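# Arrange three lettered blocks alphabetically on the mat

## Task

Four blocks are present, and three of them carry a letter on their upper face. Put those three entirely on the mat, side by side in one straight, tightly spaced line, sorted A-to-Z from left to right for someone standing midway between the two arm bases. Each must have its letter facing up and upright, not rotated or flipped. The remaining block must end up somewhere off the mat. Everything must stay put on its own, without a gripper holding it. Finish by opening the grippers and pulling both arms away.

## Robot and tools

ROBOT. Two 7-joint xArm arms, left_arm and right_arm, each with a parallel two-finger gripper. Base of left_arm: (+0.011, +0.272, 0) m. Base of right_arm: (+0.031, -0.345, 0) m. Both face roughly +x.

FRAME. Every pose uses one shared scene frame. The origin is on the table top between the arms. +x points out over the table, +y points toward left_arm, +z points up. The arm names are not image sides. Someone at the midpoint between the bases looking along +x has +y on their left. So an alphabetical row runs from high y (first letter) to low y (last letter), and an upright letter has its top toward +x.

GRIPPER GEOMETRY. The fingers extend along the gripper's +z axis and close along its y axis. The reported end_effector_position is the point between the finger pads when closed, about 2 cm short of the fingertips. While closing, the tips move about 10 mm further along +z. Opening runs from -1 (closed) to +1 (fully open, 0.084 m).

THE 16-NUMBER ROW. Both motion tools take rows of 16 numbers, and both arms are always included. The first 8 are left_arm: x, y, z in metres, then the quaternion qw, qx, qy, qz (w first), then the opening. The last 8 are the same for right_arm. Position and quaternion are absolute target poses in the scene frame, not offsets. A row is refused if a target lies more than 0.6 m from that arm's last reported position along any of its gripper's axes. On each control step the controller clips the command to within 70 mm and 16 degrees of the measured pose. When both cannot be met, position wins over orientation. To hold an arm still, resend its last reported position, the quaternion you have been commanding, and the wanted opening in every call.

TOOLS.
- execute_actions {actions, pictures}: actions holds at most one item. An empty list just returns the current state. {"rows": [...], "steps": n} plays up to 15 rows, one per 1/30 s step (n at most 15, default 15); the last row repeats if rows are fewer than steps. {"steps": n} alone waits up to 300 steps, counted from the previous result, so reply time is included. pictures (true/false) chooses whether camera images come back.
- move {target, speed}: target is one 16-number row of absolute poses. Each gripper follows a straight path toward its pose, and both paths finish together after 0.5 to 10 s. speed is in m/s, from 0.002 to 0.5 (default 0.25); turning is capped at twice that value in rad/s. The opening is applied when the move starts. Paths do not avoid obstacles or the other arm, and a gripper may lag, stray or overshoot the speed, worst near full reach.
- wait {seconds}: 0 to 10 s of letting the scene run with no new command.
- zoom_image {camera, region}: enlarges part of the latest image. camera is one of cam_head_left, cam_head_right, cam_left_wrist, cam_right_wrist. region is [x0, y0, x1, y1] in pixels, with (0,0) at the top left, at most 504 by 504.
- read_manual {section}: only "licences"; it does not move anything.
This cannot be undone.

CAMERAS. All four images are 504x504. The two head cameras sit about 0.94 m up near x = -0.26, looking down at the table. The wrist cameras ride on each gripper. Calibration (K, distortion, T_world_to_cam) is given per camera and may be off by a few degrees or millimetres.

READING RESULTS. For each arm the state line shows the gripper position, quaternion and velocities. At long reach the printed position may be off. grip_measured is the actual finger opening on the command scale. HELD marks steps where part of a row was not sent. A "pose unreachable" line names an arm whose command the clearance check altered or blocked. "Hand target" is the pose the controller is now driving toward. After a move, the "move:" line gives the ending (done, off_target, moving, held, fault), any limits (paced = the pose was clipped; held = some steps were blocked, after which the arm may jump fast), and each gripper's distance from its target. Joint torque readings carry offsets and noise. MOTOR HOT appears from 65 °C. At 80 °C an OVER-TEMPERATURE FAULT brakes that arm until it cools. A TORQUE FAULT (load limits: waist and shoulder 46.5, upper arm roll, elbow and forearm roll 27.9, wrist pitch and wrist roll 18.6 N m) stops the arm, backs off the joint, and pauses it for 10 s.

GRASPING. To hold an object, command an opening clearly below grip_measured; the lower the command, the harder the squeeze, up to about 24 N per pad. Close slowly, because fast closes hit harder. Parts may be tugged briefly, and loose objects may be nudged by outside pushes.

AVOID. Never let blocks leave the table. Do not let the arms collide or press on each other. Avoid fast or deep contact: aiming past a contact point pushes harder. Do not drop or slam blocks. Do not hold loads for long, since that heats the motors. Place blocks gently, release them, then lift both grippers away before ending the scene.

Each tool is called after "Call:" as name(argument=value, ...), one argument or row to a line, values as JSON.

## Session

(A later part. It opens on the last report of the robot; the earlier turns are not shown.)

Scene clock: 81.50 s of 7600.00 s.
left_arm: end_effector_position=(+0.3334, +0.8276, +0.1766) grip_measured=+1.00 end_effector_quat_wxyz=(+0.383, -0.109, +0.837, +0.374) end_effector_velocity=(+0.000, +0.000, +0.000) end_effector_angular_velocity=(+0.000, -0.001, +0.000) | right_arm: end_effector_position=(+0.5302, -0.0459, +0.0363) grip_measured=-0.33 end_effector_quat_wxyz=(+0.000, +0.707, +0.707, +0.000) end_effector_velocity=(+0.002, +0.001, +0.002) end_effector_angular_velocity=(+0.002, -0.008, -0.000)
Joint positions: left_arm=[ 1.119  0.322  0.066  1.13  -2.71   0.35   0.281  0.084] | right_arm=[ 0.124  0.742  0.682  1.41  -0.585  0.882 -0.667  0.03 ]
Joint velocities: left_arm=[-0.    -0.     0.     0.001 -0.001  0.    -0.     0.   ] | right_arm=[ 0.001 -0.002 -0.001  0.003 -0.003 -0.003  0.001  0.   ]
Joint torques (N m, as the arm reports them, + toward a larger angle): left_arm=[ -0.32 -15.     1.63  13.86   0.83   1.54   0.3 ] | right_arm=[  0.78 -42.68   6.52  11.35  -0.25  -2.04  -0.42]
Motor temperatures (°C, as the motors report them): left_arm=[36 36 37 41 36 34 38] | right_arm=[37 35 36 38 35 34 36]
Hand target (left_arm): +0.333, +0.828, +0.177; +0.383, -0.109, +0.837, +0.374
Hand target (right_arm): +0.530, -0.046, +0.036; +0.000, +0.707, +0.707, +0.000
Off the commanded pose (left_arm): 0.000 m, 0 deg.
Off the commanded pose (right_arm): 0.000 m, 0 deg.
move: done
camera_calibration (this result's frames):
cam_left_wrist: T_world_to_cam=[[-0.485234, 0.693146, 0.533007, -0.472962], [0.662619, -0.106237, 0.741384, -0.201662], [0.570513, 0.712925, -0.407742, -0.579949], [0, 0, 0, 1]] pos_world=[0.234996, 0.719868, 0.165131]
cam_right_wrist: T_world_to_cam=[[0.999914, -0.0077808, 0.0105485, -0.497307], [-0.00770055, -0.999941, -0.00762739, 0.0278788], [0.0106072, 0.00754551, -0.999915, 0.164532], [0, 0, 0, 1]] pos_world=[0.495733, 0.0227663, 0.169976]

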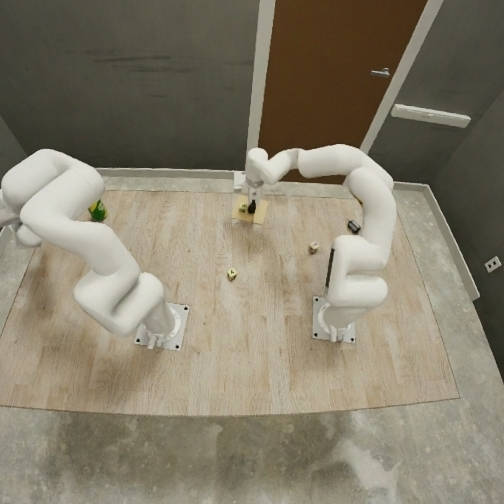

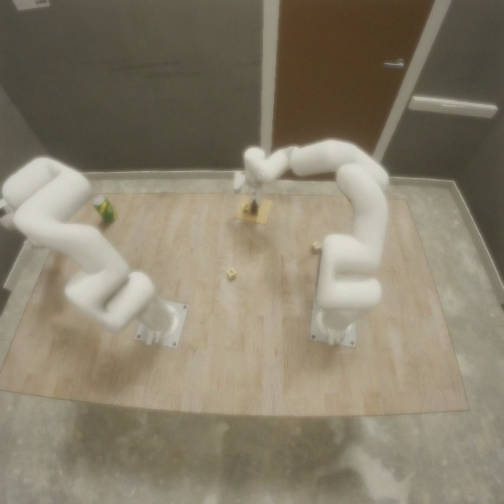

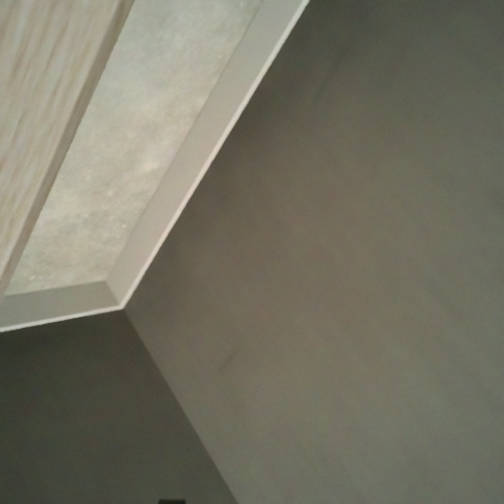

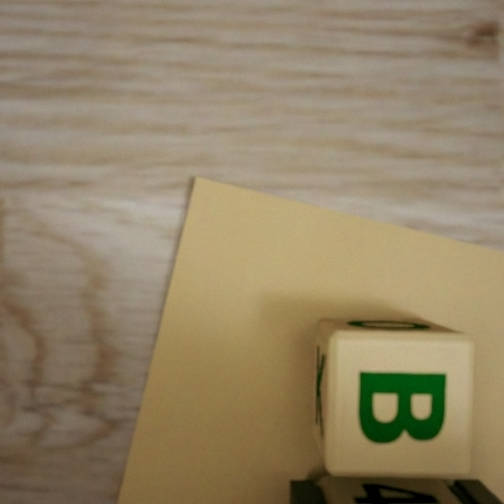

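Call:
move(
  target=[0.3334,0.8276,0.1766,0.383,-0.109,0.837,0.374,1, 0.53,-0.043,0.029,0,0.7071,0.7071,0,-0.6],
  speed=0.02,
)

Call:
move(
  target=[0.3334,0.8276,0.1766,0.383,-0.109,0.837,0.374,1, 0.53,-0.043,0.029,0,0.7071,0.7071,0,0.3],
)

Call:
move(
  target=[0.3334,0.8276,0.1766,0.383,-0.109,0.837,0.374,1, 0.53,-0.043,0.08,0,0.7071,0.7071,0,0.3],
  speed=0.15,
)

Call:
move(
  target=[0.3334,0.8276,0.1766,0.383,-0.109,0.837,0.374,1, 0.3395,-0.3034,0.08,0,0.9524,0.3049,0,0.3],
  speed=0.35,
)

Call:
move(
  target=[0.3334,0.8276,0.1766,0.383,-0.109,0.837,0.374,1, 0.3395,-0.3034,0.024,0,0.9524,0.3049,0,0.3],
  speed=0.1,
)

Call:
move(
  target=[0.3334,0.8276,0.1766,0.383,-0.109,0.837,0.374,1, 0.3395,-0.3034,0.024,0,0.9524,0.3049,0,-0.6],
)

Call:
move(
  target=[0.3334,0.8276,0.1766,0.383,-0.109,0.837,0.374,1, 0.3395,-0.3034,0.05,0,0.9524,0.3049,0,-0.6],
  speed=0.1,
)

Call:
move(
  target=[0.3334,0.8276,0.1766,0.383,-0.109,0.837,0.374,1, 0.53,-0.09,0.045,0,0.7071,0.7071,0,-0.6],
  speed=0.3,
)

Scene clock: 94.53 s of 7600.00 s.
left_arm: end_effector_position=(+0.3334, +0.8276, +0.1766) grip_measured=+1.00 end_effector_quat_wxyz=(+0.383, -0.109, +0.837, +0.374) end_effector_velocity=(-0.000, -0.000, -0.000) end_effector_angular_velocity=(-0.002, -0.002, +0.001) | right_arm: end_effector_position=(+0.5306, -0.0429, +0.0302) grip_measured=-0.33 end_effector_quat_wxyz=(+0.001, +0.707, +0.707, +0.001) end_effector_velocity=(+0.000, +0.000, -0.002) end_effector_angular_velocity=(-0.000, +0.000, -0.002)
Joint positions: left_arm=[ 1.119  0.322  0.066  1.13  -2.71   0.35   0.281  0.084] | right_arm=[ 0.135  0.757  0.674  1.418 -0.594  0.874 -0.658  0.03 ]
Joint velocities: left_arm=[ 0.001  0.    -0.    -0.001 -0.001  0.    -0.002 -0.   ] | right_arm=[ 0.002  0.004 -0.002  0.002 -0.003 -0.001  0.003  0.   ]
Joint torques (N m, as the arm reports them, + toward a larger angle): left_arm=[ -0.29 -15.41   1.72  14.08   0.77   1.16   0.32] | right_arm=[  1.66 -37.17   5.86  10.02  -0.18  -2.59  -0.42]
Motor temperatures (°C, as the motors report them): left_arm=[36 36 37 41 36 34 38] | right_arm=[37 35 36 38 35 34 36]
Hand target (left_arm): +0.333, +0.828, +0.177; +0.383, -0.109, +0.837, +0.374
Hand target (right_arm): +0.530, -0.043, +0.029; -0.000, +0.707, +0.707, -0.000
Off the commanded pose (left_arm): 0.000 m, 0 deg.
Off the commanded pose (right_arm): 0.001 m, 0 deg.
After step 90, 9.33 s passed at rest.
move: done
camera_calibration (this result's frames):
cam_left_wrist: T_world_to_cam=[[-0.485234, 0.693147, 0.533007, -0.472962], [0.662619, -0.106237, 0.741384, -0.201662], [0.570513, 0.712925, -0.407742, -0.579949], [0, 0, 0, 1]] pos_world=[0.234996, 0.719868, 0.165131]
cam_right_wrist: T_world_to_cam=[[0.999899, -0.00787929, 0.0118411, -0.497668], [-0.00778784, -0.99994, -0.00774945, 0.0308914], [0.0119015, 0.00765645, -0.9999, 0.157742], [0, 0, 0, 1]] pos_world=[0.495981, 0.0257606, 0.163858]

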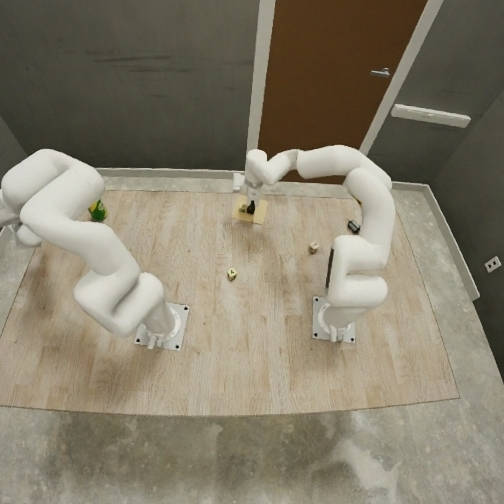

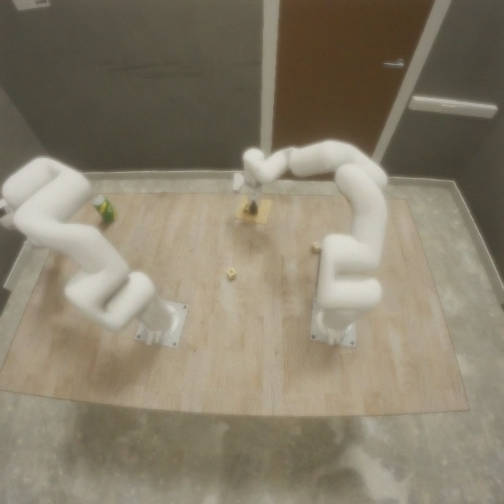

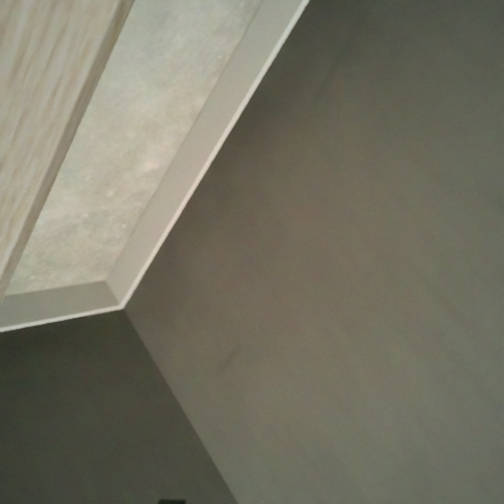

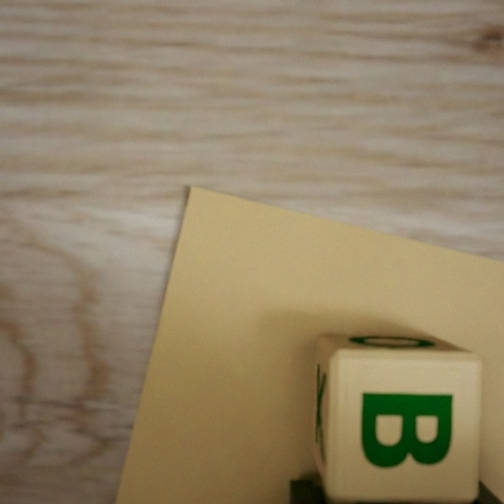

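Scene clock: 95.23 s of 7600.00 s.
left_arm: end_effector_position=(+0.3334, +0.8276, +0.1766) grip_measured=+1.00 end_effector_quat_wxyz=(+0.383, -0.109, +0.837, +0.374) end_effector_velocity=(-0.000, -0.001, -0.001) end_effector_angular_velocity=(-0.001, +0.002, -0.001) | right_arm: end_effector_position=(+0.5300, -0.0430, +0.0290) grip_measured=+0.29 end_effector_quat_wxyz=(-0.000, +0.707, +0.707, -0.000) end_effector_velocity=(-0.000, +0.001, +0.000) end_effector_angular_velocity=(+0.001, -0.000, +0.002)
Joint positions: left_arm=[ 1.119  0.322  0.066  1.13  -2.71   0.35   0.281  0.084] | right_arm=[ 0.136  0.759  0.673  1.417 -0.594  0.873 -0.658  0.056]
Joint velocities: left_arm=[ 0.    -0.    -0.    -0.002  0.    -0.     0.002 -0.   ] | right_arm=[ 0.    -0.     0.002  0.    -0.    -0.     0.    -0.   ]
Joint torques (N m, as the arm reports them, + toward a larger angle): left_arm=[ -0.34 -14.99   1.9   13.95   0.96   1.28   0.25] | right_arm=[  0.7  -43.14   6.48  11.29  -0.14  -2.14  -0.52]
Motor temperatures (°C, as the motors report them): left_arm=[36 36 37 41 36 34 38] | right_arm=[37 35 36 38 35 34 36]
Hand target (left_arm): +0.333, +0.828, +0.177; +0.383, -0.109, +0.837, +0.374
Hand target (right_arm): +0.530, -0.043, +0.029; -0.000, +0.707, +0.707, +0.000
Off the commanded pose (left_arm): 0.000 m, 0 deg.
Off the commanded pose (right_arm): 0.000 m, 0 deg.
move: done
camera_calibration (this result's frames):
cam_left_wrist: T_world_to_cam=[[-0.485234, 0.693146, 0.533007, -0.472962], [0.662619, -0.106237, 0.741384, -0.201662], [0.570513, 0.712925, -0.407742, -0.579949], [0, 0, 0, 1]] pos_world=[0.234996, 0.719868, 0.165131]
cam_right_wrist: T_world_to_cam=[[0.999921, -0.00758158, 0.00999831, -0.496972], [-0.00750825, -0.999945, -0.0073515, 0.0306233], [0.0100535, 0.00727585, -0.999923, 0.15745], [0, 0, 0, 1]] pos_world=[0.49558, 0.0257082, 0.162631]

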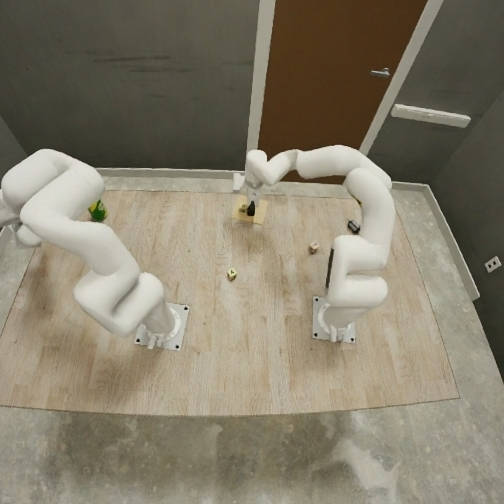

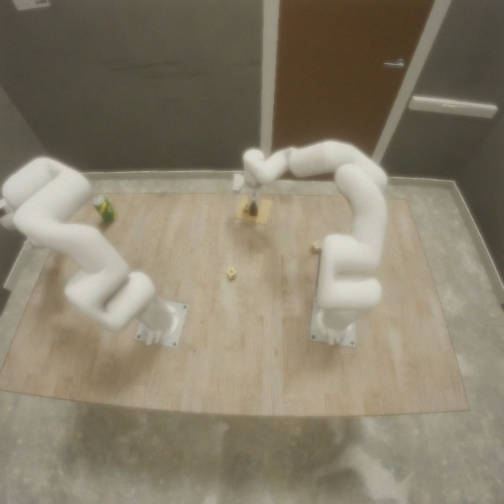

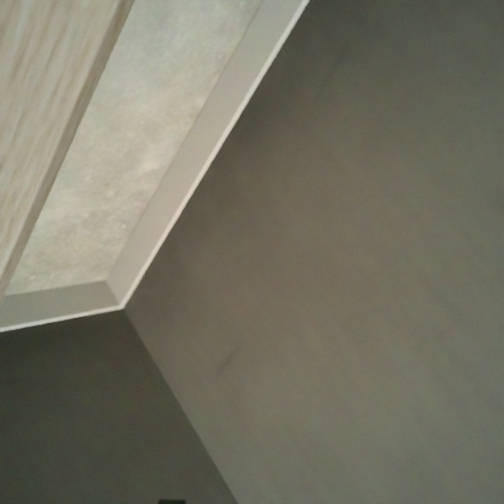

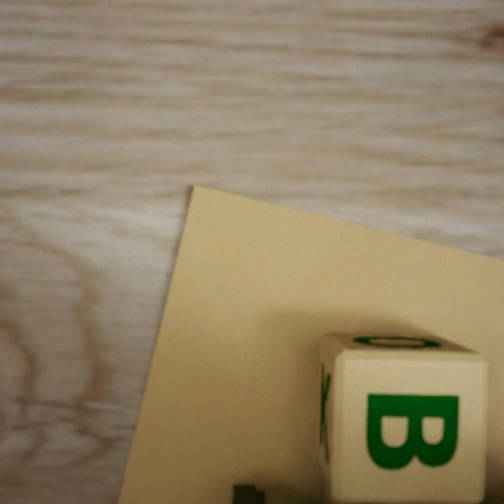

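Scene clock: 96.07 s of 7600.00 s.
left_arm: end_effector_position=(+0.3334, +0.8276, +0.1766) grip_measured=+1.00 end_effector_quat_wxyz=(+0.383, -0.109, +0.837, +0.374) end_effector_velocity=(-0.000, -0.000, -0.000) end_effector_angular_velocity=(-0.001, +0.000, +0.001) | right_arm: end_effector_position=(+0.5297, -0.0433, +0.0794) grip_measured=+0.29 end_effector_quat_wxyz=(-0.000, +0.707, +0.707, -0.001) end_effector_velocity=(+0.000, +0.001, +0.004) end_effector_angular_velocity=(+0.002, -0.004, +0.002)
Joint positions: left_arm=[ 1.119  0.322  0.066  1.13  -2.71   0.35   0.281  0.084] | right_arm=[ 0.103  0.673  0.726  1.43  -0.528  0.964 -0.697  0.056]
Joint velocities: left_arm=[-0.     0.     0.001 -0.001 -0.     0.     0.     0.   ] | right_arm=[ 0.001 -0.005  0.002  0.002  0.002  0.003 -0.002  0.   ]
Joint torques (N m, as the arm reports them, + toward a larger angle): left_arm=[ -0.52 -14.63   1.74  13.96   0.71   1.26   0.31] | right_arm=[  0.75 -41.71   6.36  11.96  -0.12  -2.05  -0.44]
Motor temperatures (°C, as the motors report them): left_arm=[36 36 37 41 36 34 38] | right_arm=[37 35 36 38 35 34 36]
Hand target (left_arm): +0.333, +0.828, +0.177; +0.383, -0.109, +0.837, +0.374
Hand target (right_arm): +0.530, -0.043, +0.080; -0.000, +0.707, +0.707, -0.000
Off the commanded pose (left_arm): 0.000 m, 0 deg.
Off the commanded pose (right_arm): 0.001 m, 0 deg.
move: done
camera_calibration (this result's frames):
cam_left_wrist: T_world_to_cam=[[-0.485234, 0.693147, 0.533007, -0.472962], [0.662619, -0.106237, 0.741384, -0.201662], [0.570513, 0.712925, -0.407742, -0.579949], [0, 0, 0, 1]] pos_world=[0.234996, 0.719868, 0.165131]
cam_right_wrist: T_world_to_cam=[[0.999932, -0.00750204, 0.00897986, -0.497086], [-0.00744155, -0.99995, -0.00675089, 0.0305974], [0.00903005, 0.0066836, -0.999937, 0.208371], [0, 0, 0, 1]] pos_world=[0.495398, 0.025474, 0.213028]

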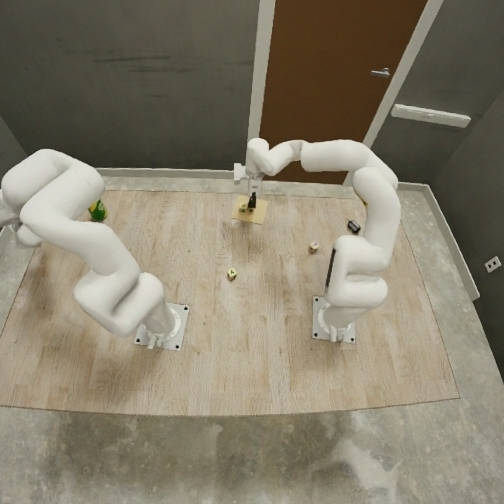

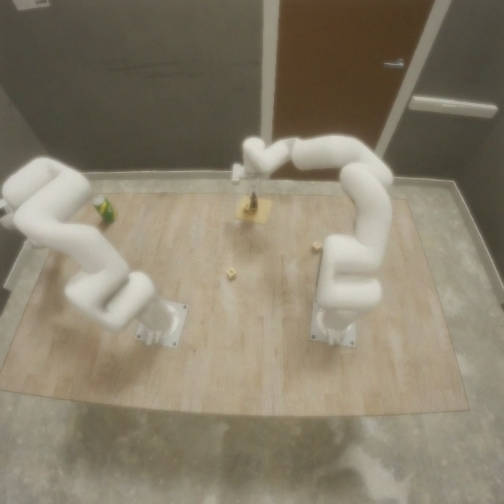

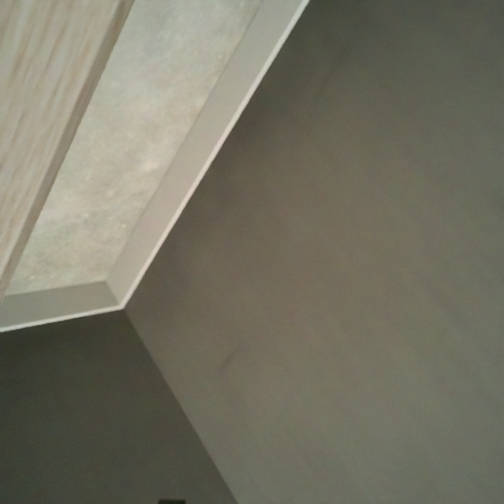

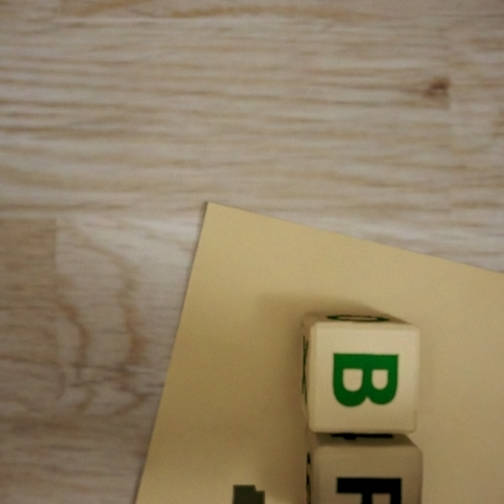

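Scene clock: 98.03 s of 7600.00 s.
left_arm: end_effector_position=(+0.3334, +0.8276, +0.1766) grip_measured=+1.00 end_effector_quat_wxyz=(+0.383, -0.109, +0.837, +0.374) end_effector_velocity=(+0.001, -0.000, +0.000) end_effector_angular_velocity=(+0.001, -0.000, -0.002) | right_arm: end_effector_position=(+0.3402, -0.3031, +0.0794) grip_measured=+0.29 end_effector_quat_wxyz=(-0.000, +0.952, +0.306, -0.001) end_effector_velocity=(-0.002, -0.002, -0.000) end_effector_angular_velocity=(+0.001, +0.001, -0.003)
Joint positions: left_arm=[ 1.119  0.322  0.066  1.13  -2.71   0.35   0.281  0.084] | right_arm=[-0.301 -0.325  0.639  0.365  0.319  0.655 -0.723  0.056]
Joint velocities: left_arm=[-0.     0.    -0.001  0.     0.     0.     0.001  0.   ] | right_arm=[ 0.    -0.007 -0.004 -0.006  0.005  0.002 -0.006  0.   ]
Joint torques (N m, as the arm reports them, + toward a larger angle): left_arm=[ -0.35 -15.58   1.52  13.69   0.74   1.28   0.23] | right_arm=[  0.59 -12.45  -0.91  11.38  -0.26  -2.04  -0.41]
Motor temperatures (°C, as the motors report them): left_arm=[36 36 37 41 36 34 38] | right_arm=[37 35 36 38 35 34 36]
Hand target (left_arm): +0.333, +0.828, +0.177; +0.383, -0.109, +0.837, +0.374
Hand target (right_arm): +0.340, -0.303, +0.079; -0.000, +0.952, +0.306, -0.001
Off the commanded pose (left_arm): 0.000 m, 0 deg.
Off the commanded pose (right_arm): 0.001 m, 0 deg.
move: done
camera_calibration (this result's frames):
cam_left_wrist: T_world_to_cam=[[-0.485234, 0.693147, 0.533007, -0.472962], [0.662619, -0.106237, 0.741384, -0.201662], [0.570513, 0.712925, -0.407742, -0.579949], [0, 0, 0, 1]] pos_world=[0.234996, 0.719868, 0.165131]
cam_right_wrist: T_world_to_cam=[[0.576695, -0.816907, 0.0092569, -0.41095], [-0.816894, -0.576755, -0.00611005, 0.172984], [0.0103303, -0.00403827, -0.999938, 0.208142], [0, 0, 0, 1]] pos_world=[0.376152, -0.235098, 0.21299]

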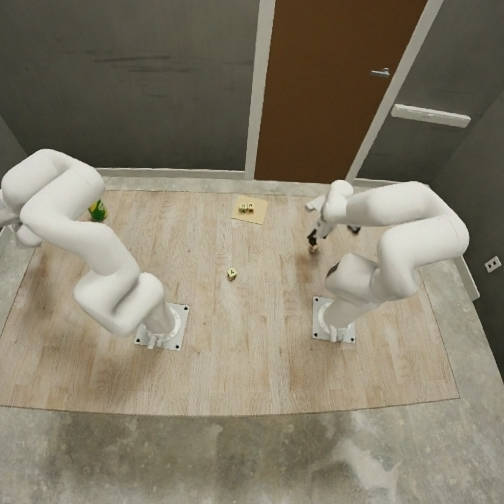

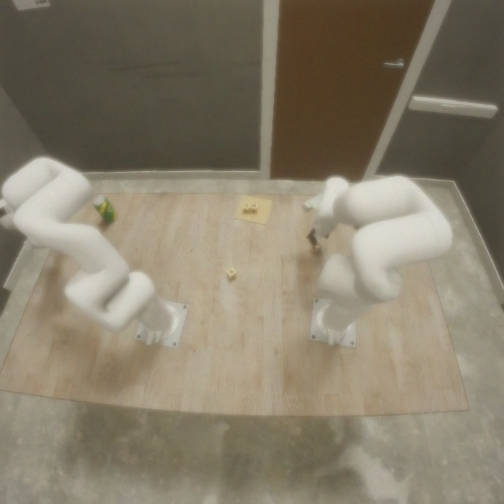

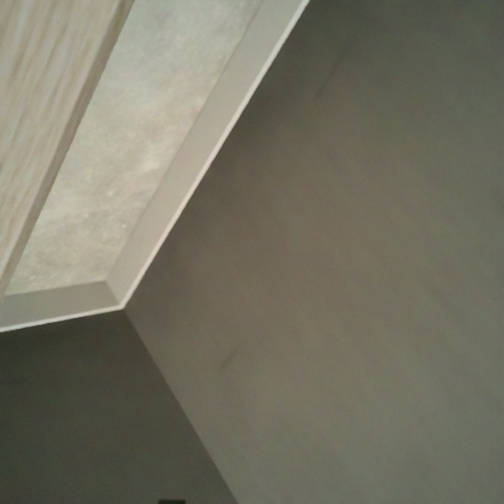

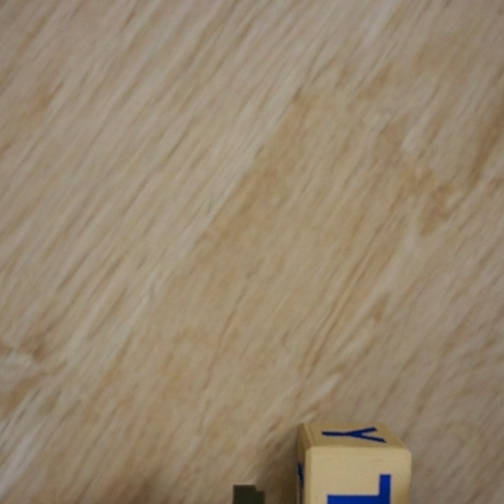

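Scene clock: 99.07 s of 7600.00 s.
left_arm: end_effector_position=(+0.3334, +0.8276, +0.1766) grip_measured=+1.00 end_effector_quat_wxyz=(+0.383, -0.109, +0.837, +0.374) end_effector_velocity=(+0.001, +0.001, +0.001) end_effector_angular_velocity=(+0.003, -0.000, -0.002) | right_arm: end_effector_position=(+0.3398, -0.3033, +0.0243) grip_measured=+0.29 end_effector_quat_wxyz=(-0.000, +0.952, +0.305, +0.001) end_effector_velocity=(+0.000, +0.000, -0.001) end_effector_angular_velocity=(-0.009, +0.002, +0.001)
Joint positions: left_arm=[ 1.119  0.322  0.066  1.13  -2.71   0.35   0.281  0.084] | right_arm=[-0.384 -0.086  0.707  0.325  0.148  0.394 -0.592  0.056]
Joint velocities: left_arm=[ 0.001  0.    -0.001  0.003  0.001  0.     0.001 -0.   ] | right_arm=[-0.009  0.008  0.009  0.003 -0.034 -0.003  0.03  -0.   ]
Joint torques (N m, as the arm reports them, + toward a larger angle): left_arm=[ -0.29 -14.53   1.68  13.75   0.77   1.29   0.31] | right_arm=[  0.75 -15.95   0.11   9.14   0.11  -2.13  -0.51]
Motor temperatures (°C, as the motors report them): left_arm=[36 36 37 41 36 34 38] | right_arm=[37 35 36 38 35 34 36]
Hand target (left_arm): +0.333, +0.828, +0.177; +0.383, -0.109, +0.837, +0.374
Hand target (right_arm): +0.340, -0.303, +0.024; -0.000, +0.952, +0.305, +0.000
Off the commanded pose (left_arm): 0.000 m, 0 deg.
Off the commanded pose (right_arm): 0.000 m, 0 deg.
move: done
camera_calibration (this result's frames):
cam_left_wrist: T_world_to_cam=[[-0.485234, 0.693147, 0.533007, -0.472962], [0.662619, -0.106237, 0.741384, -0.201662], [0.570513, 0.712925, -0.407742, -0.579949], [0, 0, 0, 1]] pos_world=[0.234996, 0.719868, 0.165131]
cam_right_wrist: T_world_to_cam=[[0.574559, -0.818403, 0.00993089, -0.41013], [-0.818362, -0.574636, -0.00877464, 0.173399], [0.0128878, -0.00308551, -0.999912, 0.152429], [0, 0, 0, 1]] pos_world=[0.375582, -0.23554, 0.15801]

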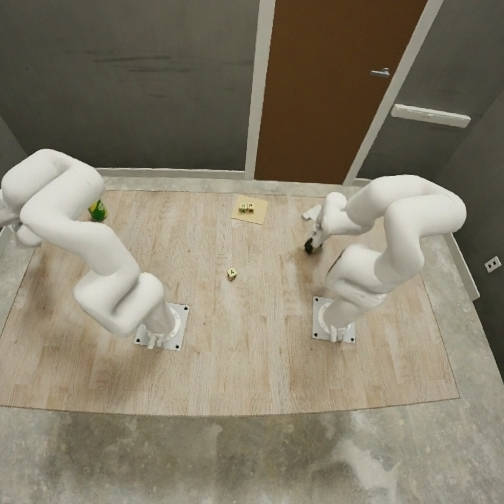

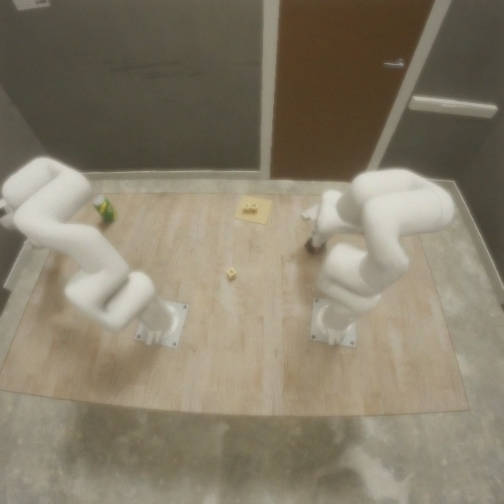

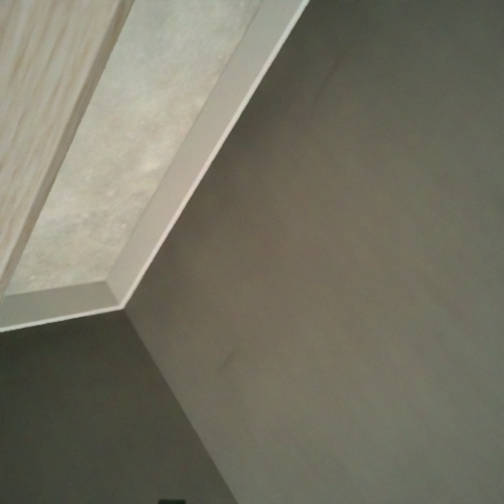

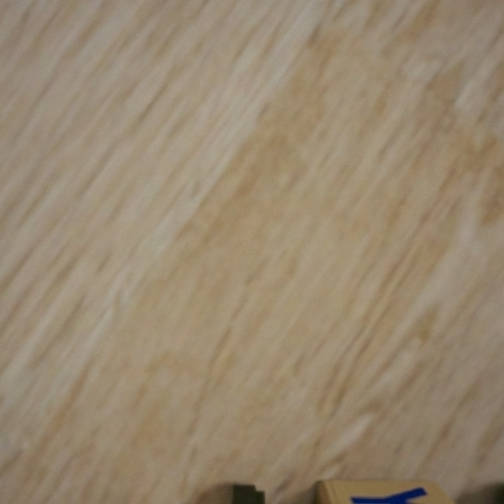

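Scene clock: 99.77 s of 7600.00 s.
left_arm: end_effector_position=(+0.3334, +0.8276, +0.1766) grip_measured=+1.00 end_effector_quat_wxyz=(+0.383, -0.109, +0.837, +0.374) end_effector_velocity=(-0.000, -0.000, -0.000) end_effector_angular_velocity=(-0.000, -0.000, +0.000) | right_arm: end_effector_position=(+0.3398, -0.3034, +0.0242) grip_measured=-0.33 end_effector_quat_wxyz=(+0.000, +0.952, +0.305, +0.000) end_effector_velocity=(-0.001, -0.000, -0.001) end_effector_angular_velocity=(+0.001, +0.003, -0.002)
Joint positions: left_arm=[ 1.119  0.322  0.066  1.13  -2.71   0.35   0.281  0.084] | right_arm=[-0.384 -0.086  0.708  0.326  0.145  0.394 -0.589  0.03 ]
Joint velocities: left_arm=[ 0. -0. -0. -0. -0.  0.  0. -0.] | right_arm=[-0.001  0.003 -0.    -0.001 -0.    -0.     0.     0.   ]
Joint torques (N m, as the arm reports them, + toward a larger angle): left_arm=[ -0.13 -15.15   1.54  13.91   0.96   1.2    0.21] | right_arm=[  0.51 -13.91   0.05   8.39  -0.25  -2.09  -0.53]
Motor temperatures (°C, as the motors report them): left_arm=[36 36 37 41 36 34 38] | right_arm=[37 35 36 38 35 35 36]
Hand target (left_arm): +0.333, +0.828, +0.177; +0.383, -0.109, +0.837, +0.374
Hand target (right_arm): +0.340, -0.303, +0.024; +0.000, +0.952, +0.305, -0.000
Off the commanded pose (left_arm): 0.000 m, 0 deg.
Off the commanded pose (right_arm): 0.000 m, 0 deg.
move: done
camera_calibration (this result's frames):
cam_left_wrist: T_world_to_cam=[[-0.485234, 0.693146, 0.533007, -0.472962], [0.662619, -0.106237, 0.741384, -0.201662], [0.570513, 0.712925, -0.407742, -0.579949], [0, 0, 0, 1]] pos_world=[0.234996, 0.719868, 0.165131]
cam_right_wrist: T_world_to_cam=[[0.574617, -0.818356, 0.0104826, -0.410164], [-0.818328, -0.574698, -0.00786451, 0.173324], [0.0124603, -0.00405917, -0.999914, 0.152207], [0, 0, 0, 1]] pos_world=[0.375627, -0.235434, 0.157857]

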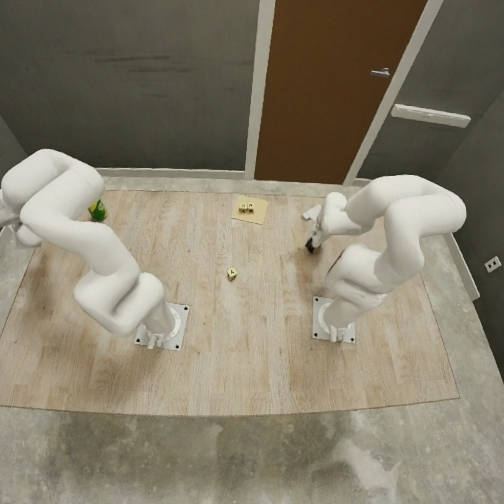

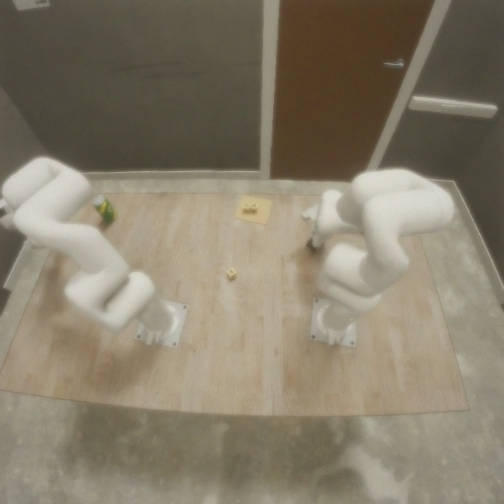

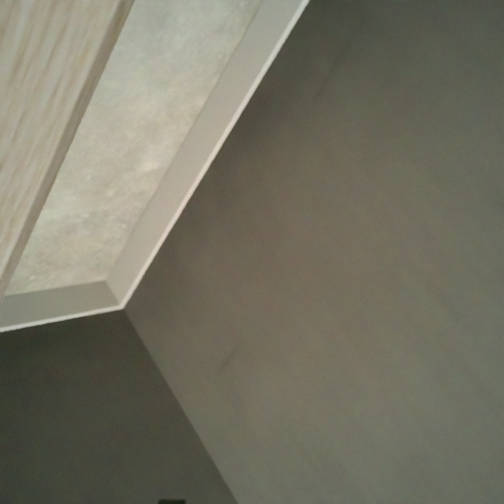

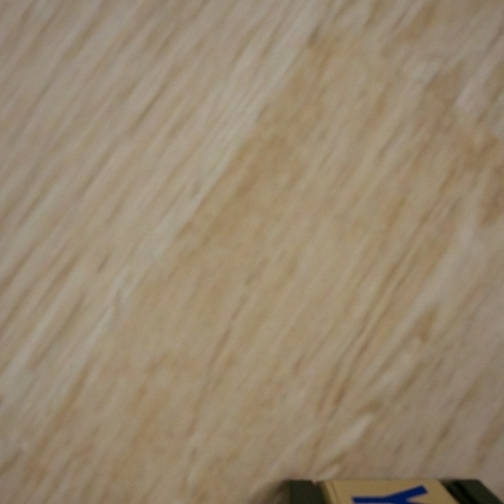

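Scene clock: 100.60 s of 7600.00 s.
left_arm: end_effector_position=(+0.3334, +0.8276, +0.1766) grip_measured=+1.00 end_effector_quat_wxyz=(+0.383, -0.109, +0.837, +0.374) end_effector_velocity=(+0.000, +0.000, +0.001) end_effector_angular_velocity=(+0.001, -0.000, -0.001) | right_arm: end_effector_position=(+0.3393, -0.3034, +0.0498) grip_measured=-0.33 end_effector_quat_wxyz=(-0.000, +0.952, +0.305, -0.000) end_effector_velocity=(-0.000, -0.000, +0.001) end_effector_angular_velocity=(+0.001, +0.000, -0.000)
Joint positions: left_arm=[ 1.119  0.322  0.066  1.13  -2.71   0.35   0.281  0.084] | right_arm=[-0.337 -0.21   0.681  0.337  0.269  0.518 -0.679  0.03 ]
Joint velocities: left_arm=[ 0.     0.    -0.     0.001  0.    -0.     0.001  0.   ] | right_arm=[ 0.002 -0.006 -0.003  0.     0.005  0.006 -0.006  0.   ]
Joint torques (N m, as the arm reports them, + toward a larger angle): left_arm=[ -0.35 -15.15   1.61  13.85   0.94   1.4    0.21] | right_arm=[  0.74 -14.31  -0.44  10.24  -0.37  -2.22  -0.41]
Motor temperatures (°C, as the motors report them): left_arm=[36 36 37 41 36 34 38] | right_arm=[37 35 36 38 35 35 36]
Hand target (left_arm): +0.333, +0.828, +0.177; +0.383, -0.109, +0.837, +0.374
Hand target (right_arm): +0.339, -0.303, +0.050; +0.000, +0.952, +0.305, -0.000
Off the commanded pose (left_arm): 0.000 m, 0 deg.
Off the commanded pose (right_arm): 0.000 m, 0 deg.
move: done
camera_calibration (this result's frames):
cam_left_wrist: T_world_to_cam=[[-0.485234, 0.693147, 0.533007, -0.472962], [0.662619, -0.106237, 0.741384, -0.201662], [0.570513, 0.712925, -0.407742, -0.579949], [0, 0, 0, 1]] pos_world=[0.234996, 0.719868, 0.165131]
cam_right_wrist: T_world_to_cam=[[0.574563, -0.818403, 0.0097236, -0.410128], [-0.818385, -0.574631, -0.00676591, 0.173095], [0.0111247, -0.0040702, -0.99993, 0.17825], [0, 0, 0, 1]] pos_world=[0.37532, -0.235459, 0.183397]

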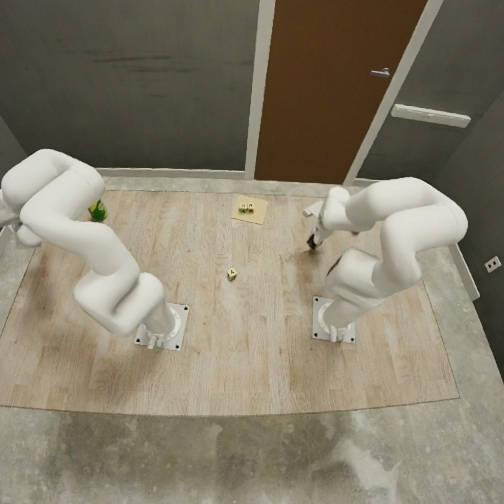

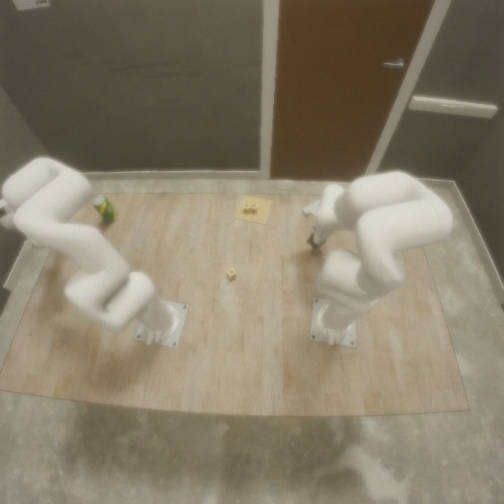

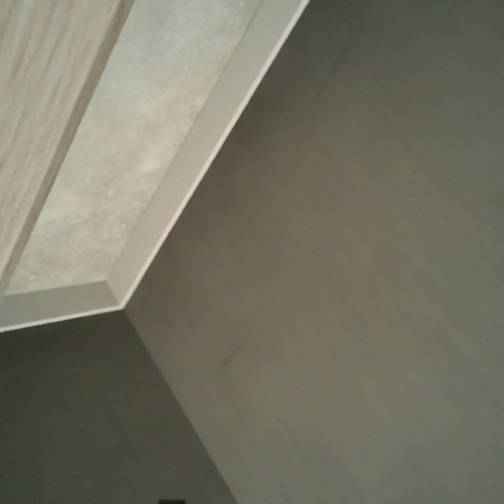

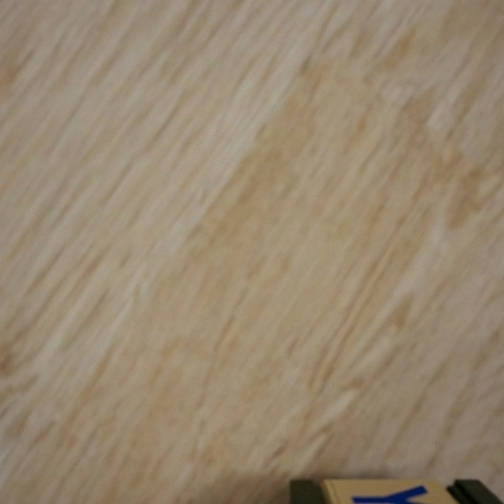

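Scene clock: 102.73 s of 7600.00 s.
left_arm: end_effector_position=(+0.3334, +0.8276, +0.1766) grip_measured=+1.00 end_effector_quat_wxyz=(+0.383, -0.109, +0.837, +0.374) end_effector_velocity=(-0.000, -0.000, -0.000) end_effector_angular_velocity=(-0.000, +0.001, +0.000) | right_arm: end_effector_position=(+0.5296, -0.0905, +0.0455) grip_measured=-0.33 end_effector_quat_wxyz=(+0.001, +0.708, +0.706, +0.000) end_effector_velocity=(-0.000, +0.003, -0.000) end_effector_angular_velocity=(-0.003, +0.004, +0.009)
Joint positions: left_arm=[ 1.119  0.322  0.066  1.13  -2.71   0.35   0.281  0.084] | right_arm=[ 0.007  0.664  0.708  1.304 -0.564  0.851 -0.73   0.03 ]
Joint velocities: left_arm=[ 0.    -0.    -0.    -0.001 -0.     0.     0.001  0.   ] | right_arm=[ 0.009  0.008  0.     0.013 -0.001  0.011 -0.005 -0.   ]
Joint torques (N m, as the arm reports them, + toward a larger angle): left_arm=[ -0.33 -14.88   1.74  14.02   0.86   1.25   0.31] | right_arm=[  0.56 -40.13   6.22  11.32  -0.14  -2.2   -0.52]
Motor temperatures (°C, as the motors report them): left_arm=[36 36 37 41 36 34 38] | right_arm=[37 35 36 38 35 35 36]
Hand target (left_arm): +0.333, +0.828, +0.177; +0.383, -0.109, +0.837, +0.374
Hand target (right_arm): +0.530, -0.090, +0.046; +0.001, +0.708, +0.706, +0.000
Off the commanded pose (left_arm): 0.000 m, 0 deg.
Off the commanded pose (right_arm): 0.001 m, 0 deg.
move: done
camera_calibration (this result's frames):
cam_left_wrist: T_world_to_cam=[[-0.485234, 0.693146, 0.533007, -0.472962], [0.662618, -0.106237, 0.741384, -0.201662], [0.570513, 0.712925, -0.407742, -0.579949], [0, 0, 0, 1]] pos_world=[0.234996, 0.719868, 0.165131]
cam_right_wrist: T_world_to_cam=[[0.999879, -0.0102791, 0.0116995, -0.497385], [-0.0101986, -0.999924, -0.0069207, -0.0153124], [0.0117697, 0.00680054, -0.999908, 0.173403], [0, 0, 0, 1]] pos_world=[0.495127, -0.0216031, 0.1791]

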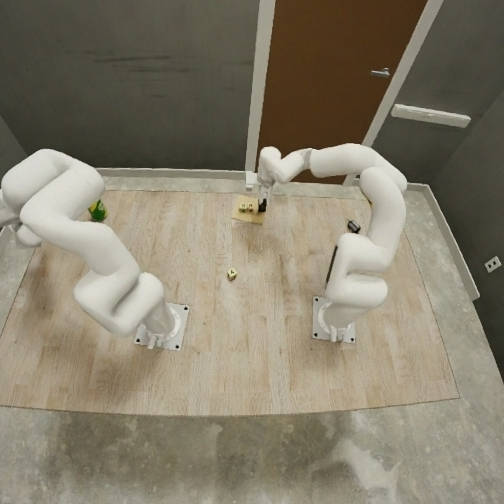

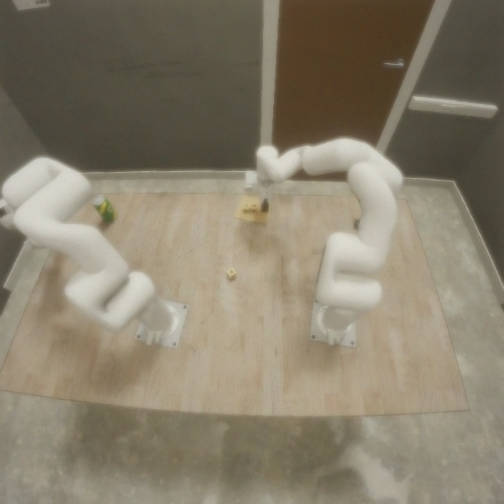

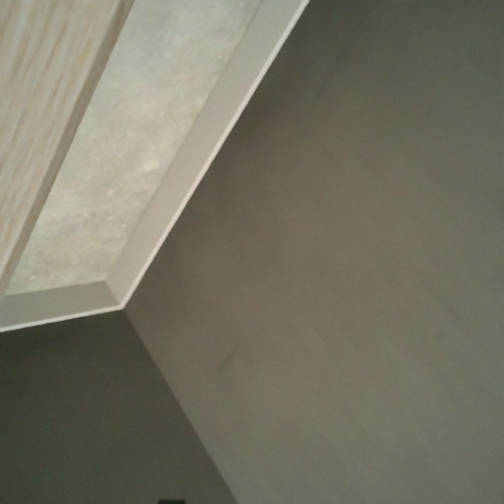

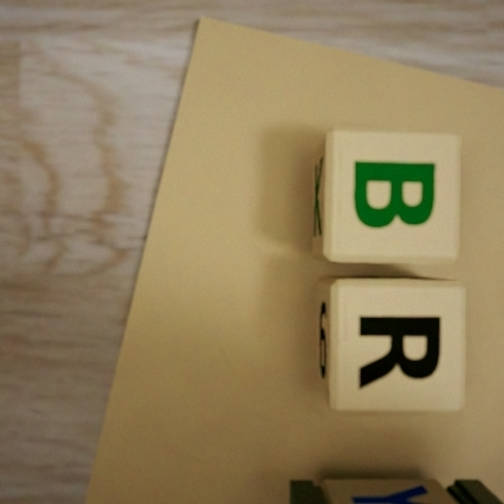

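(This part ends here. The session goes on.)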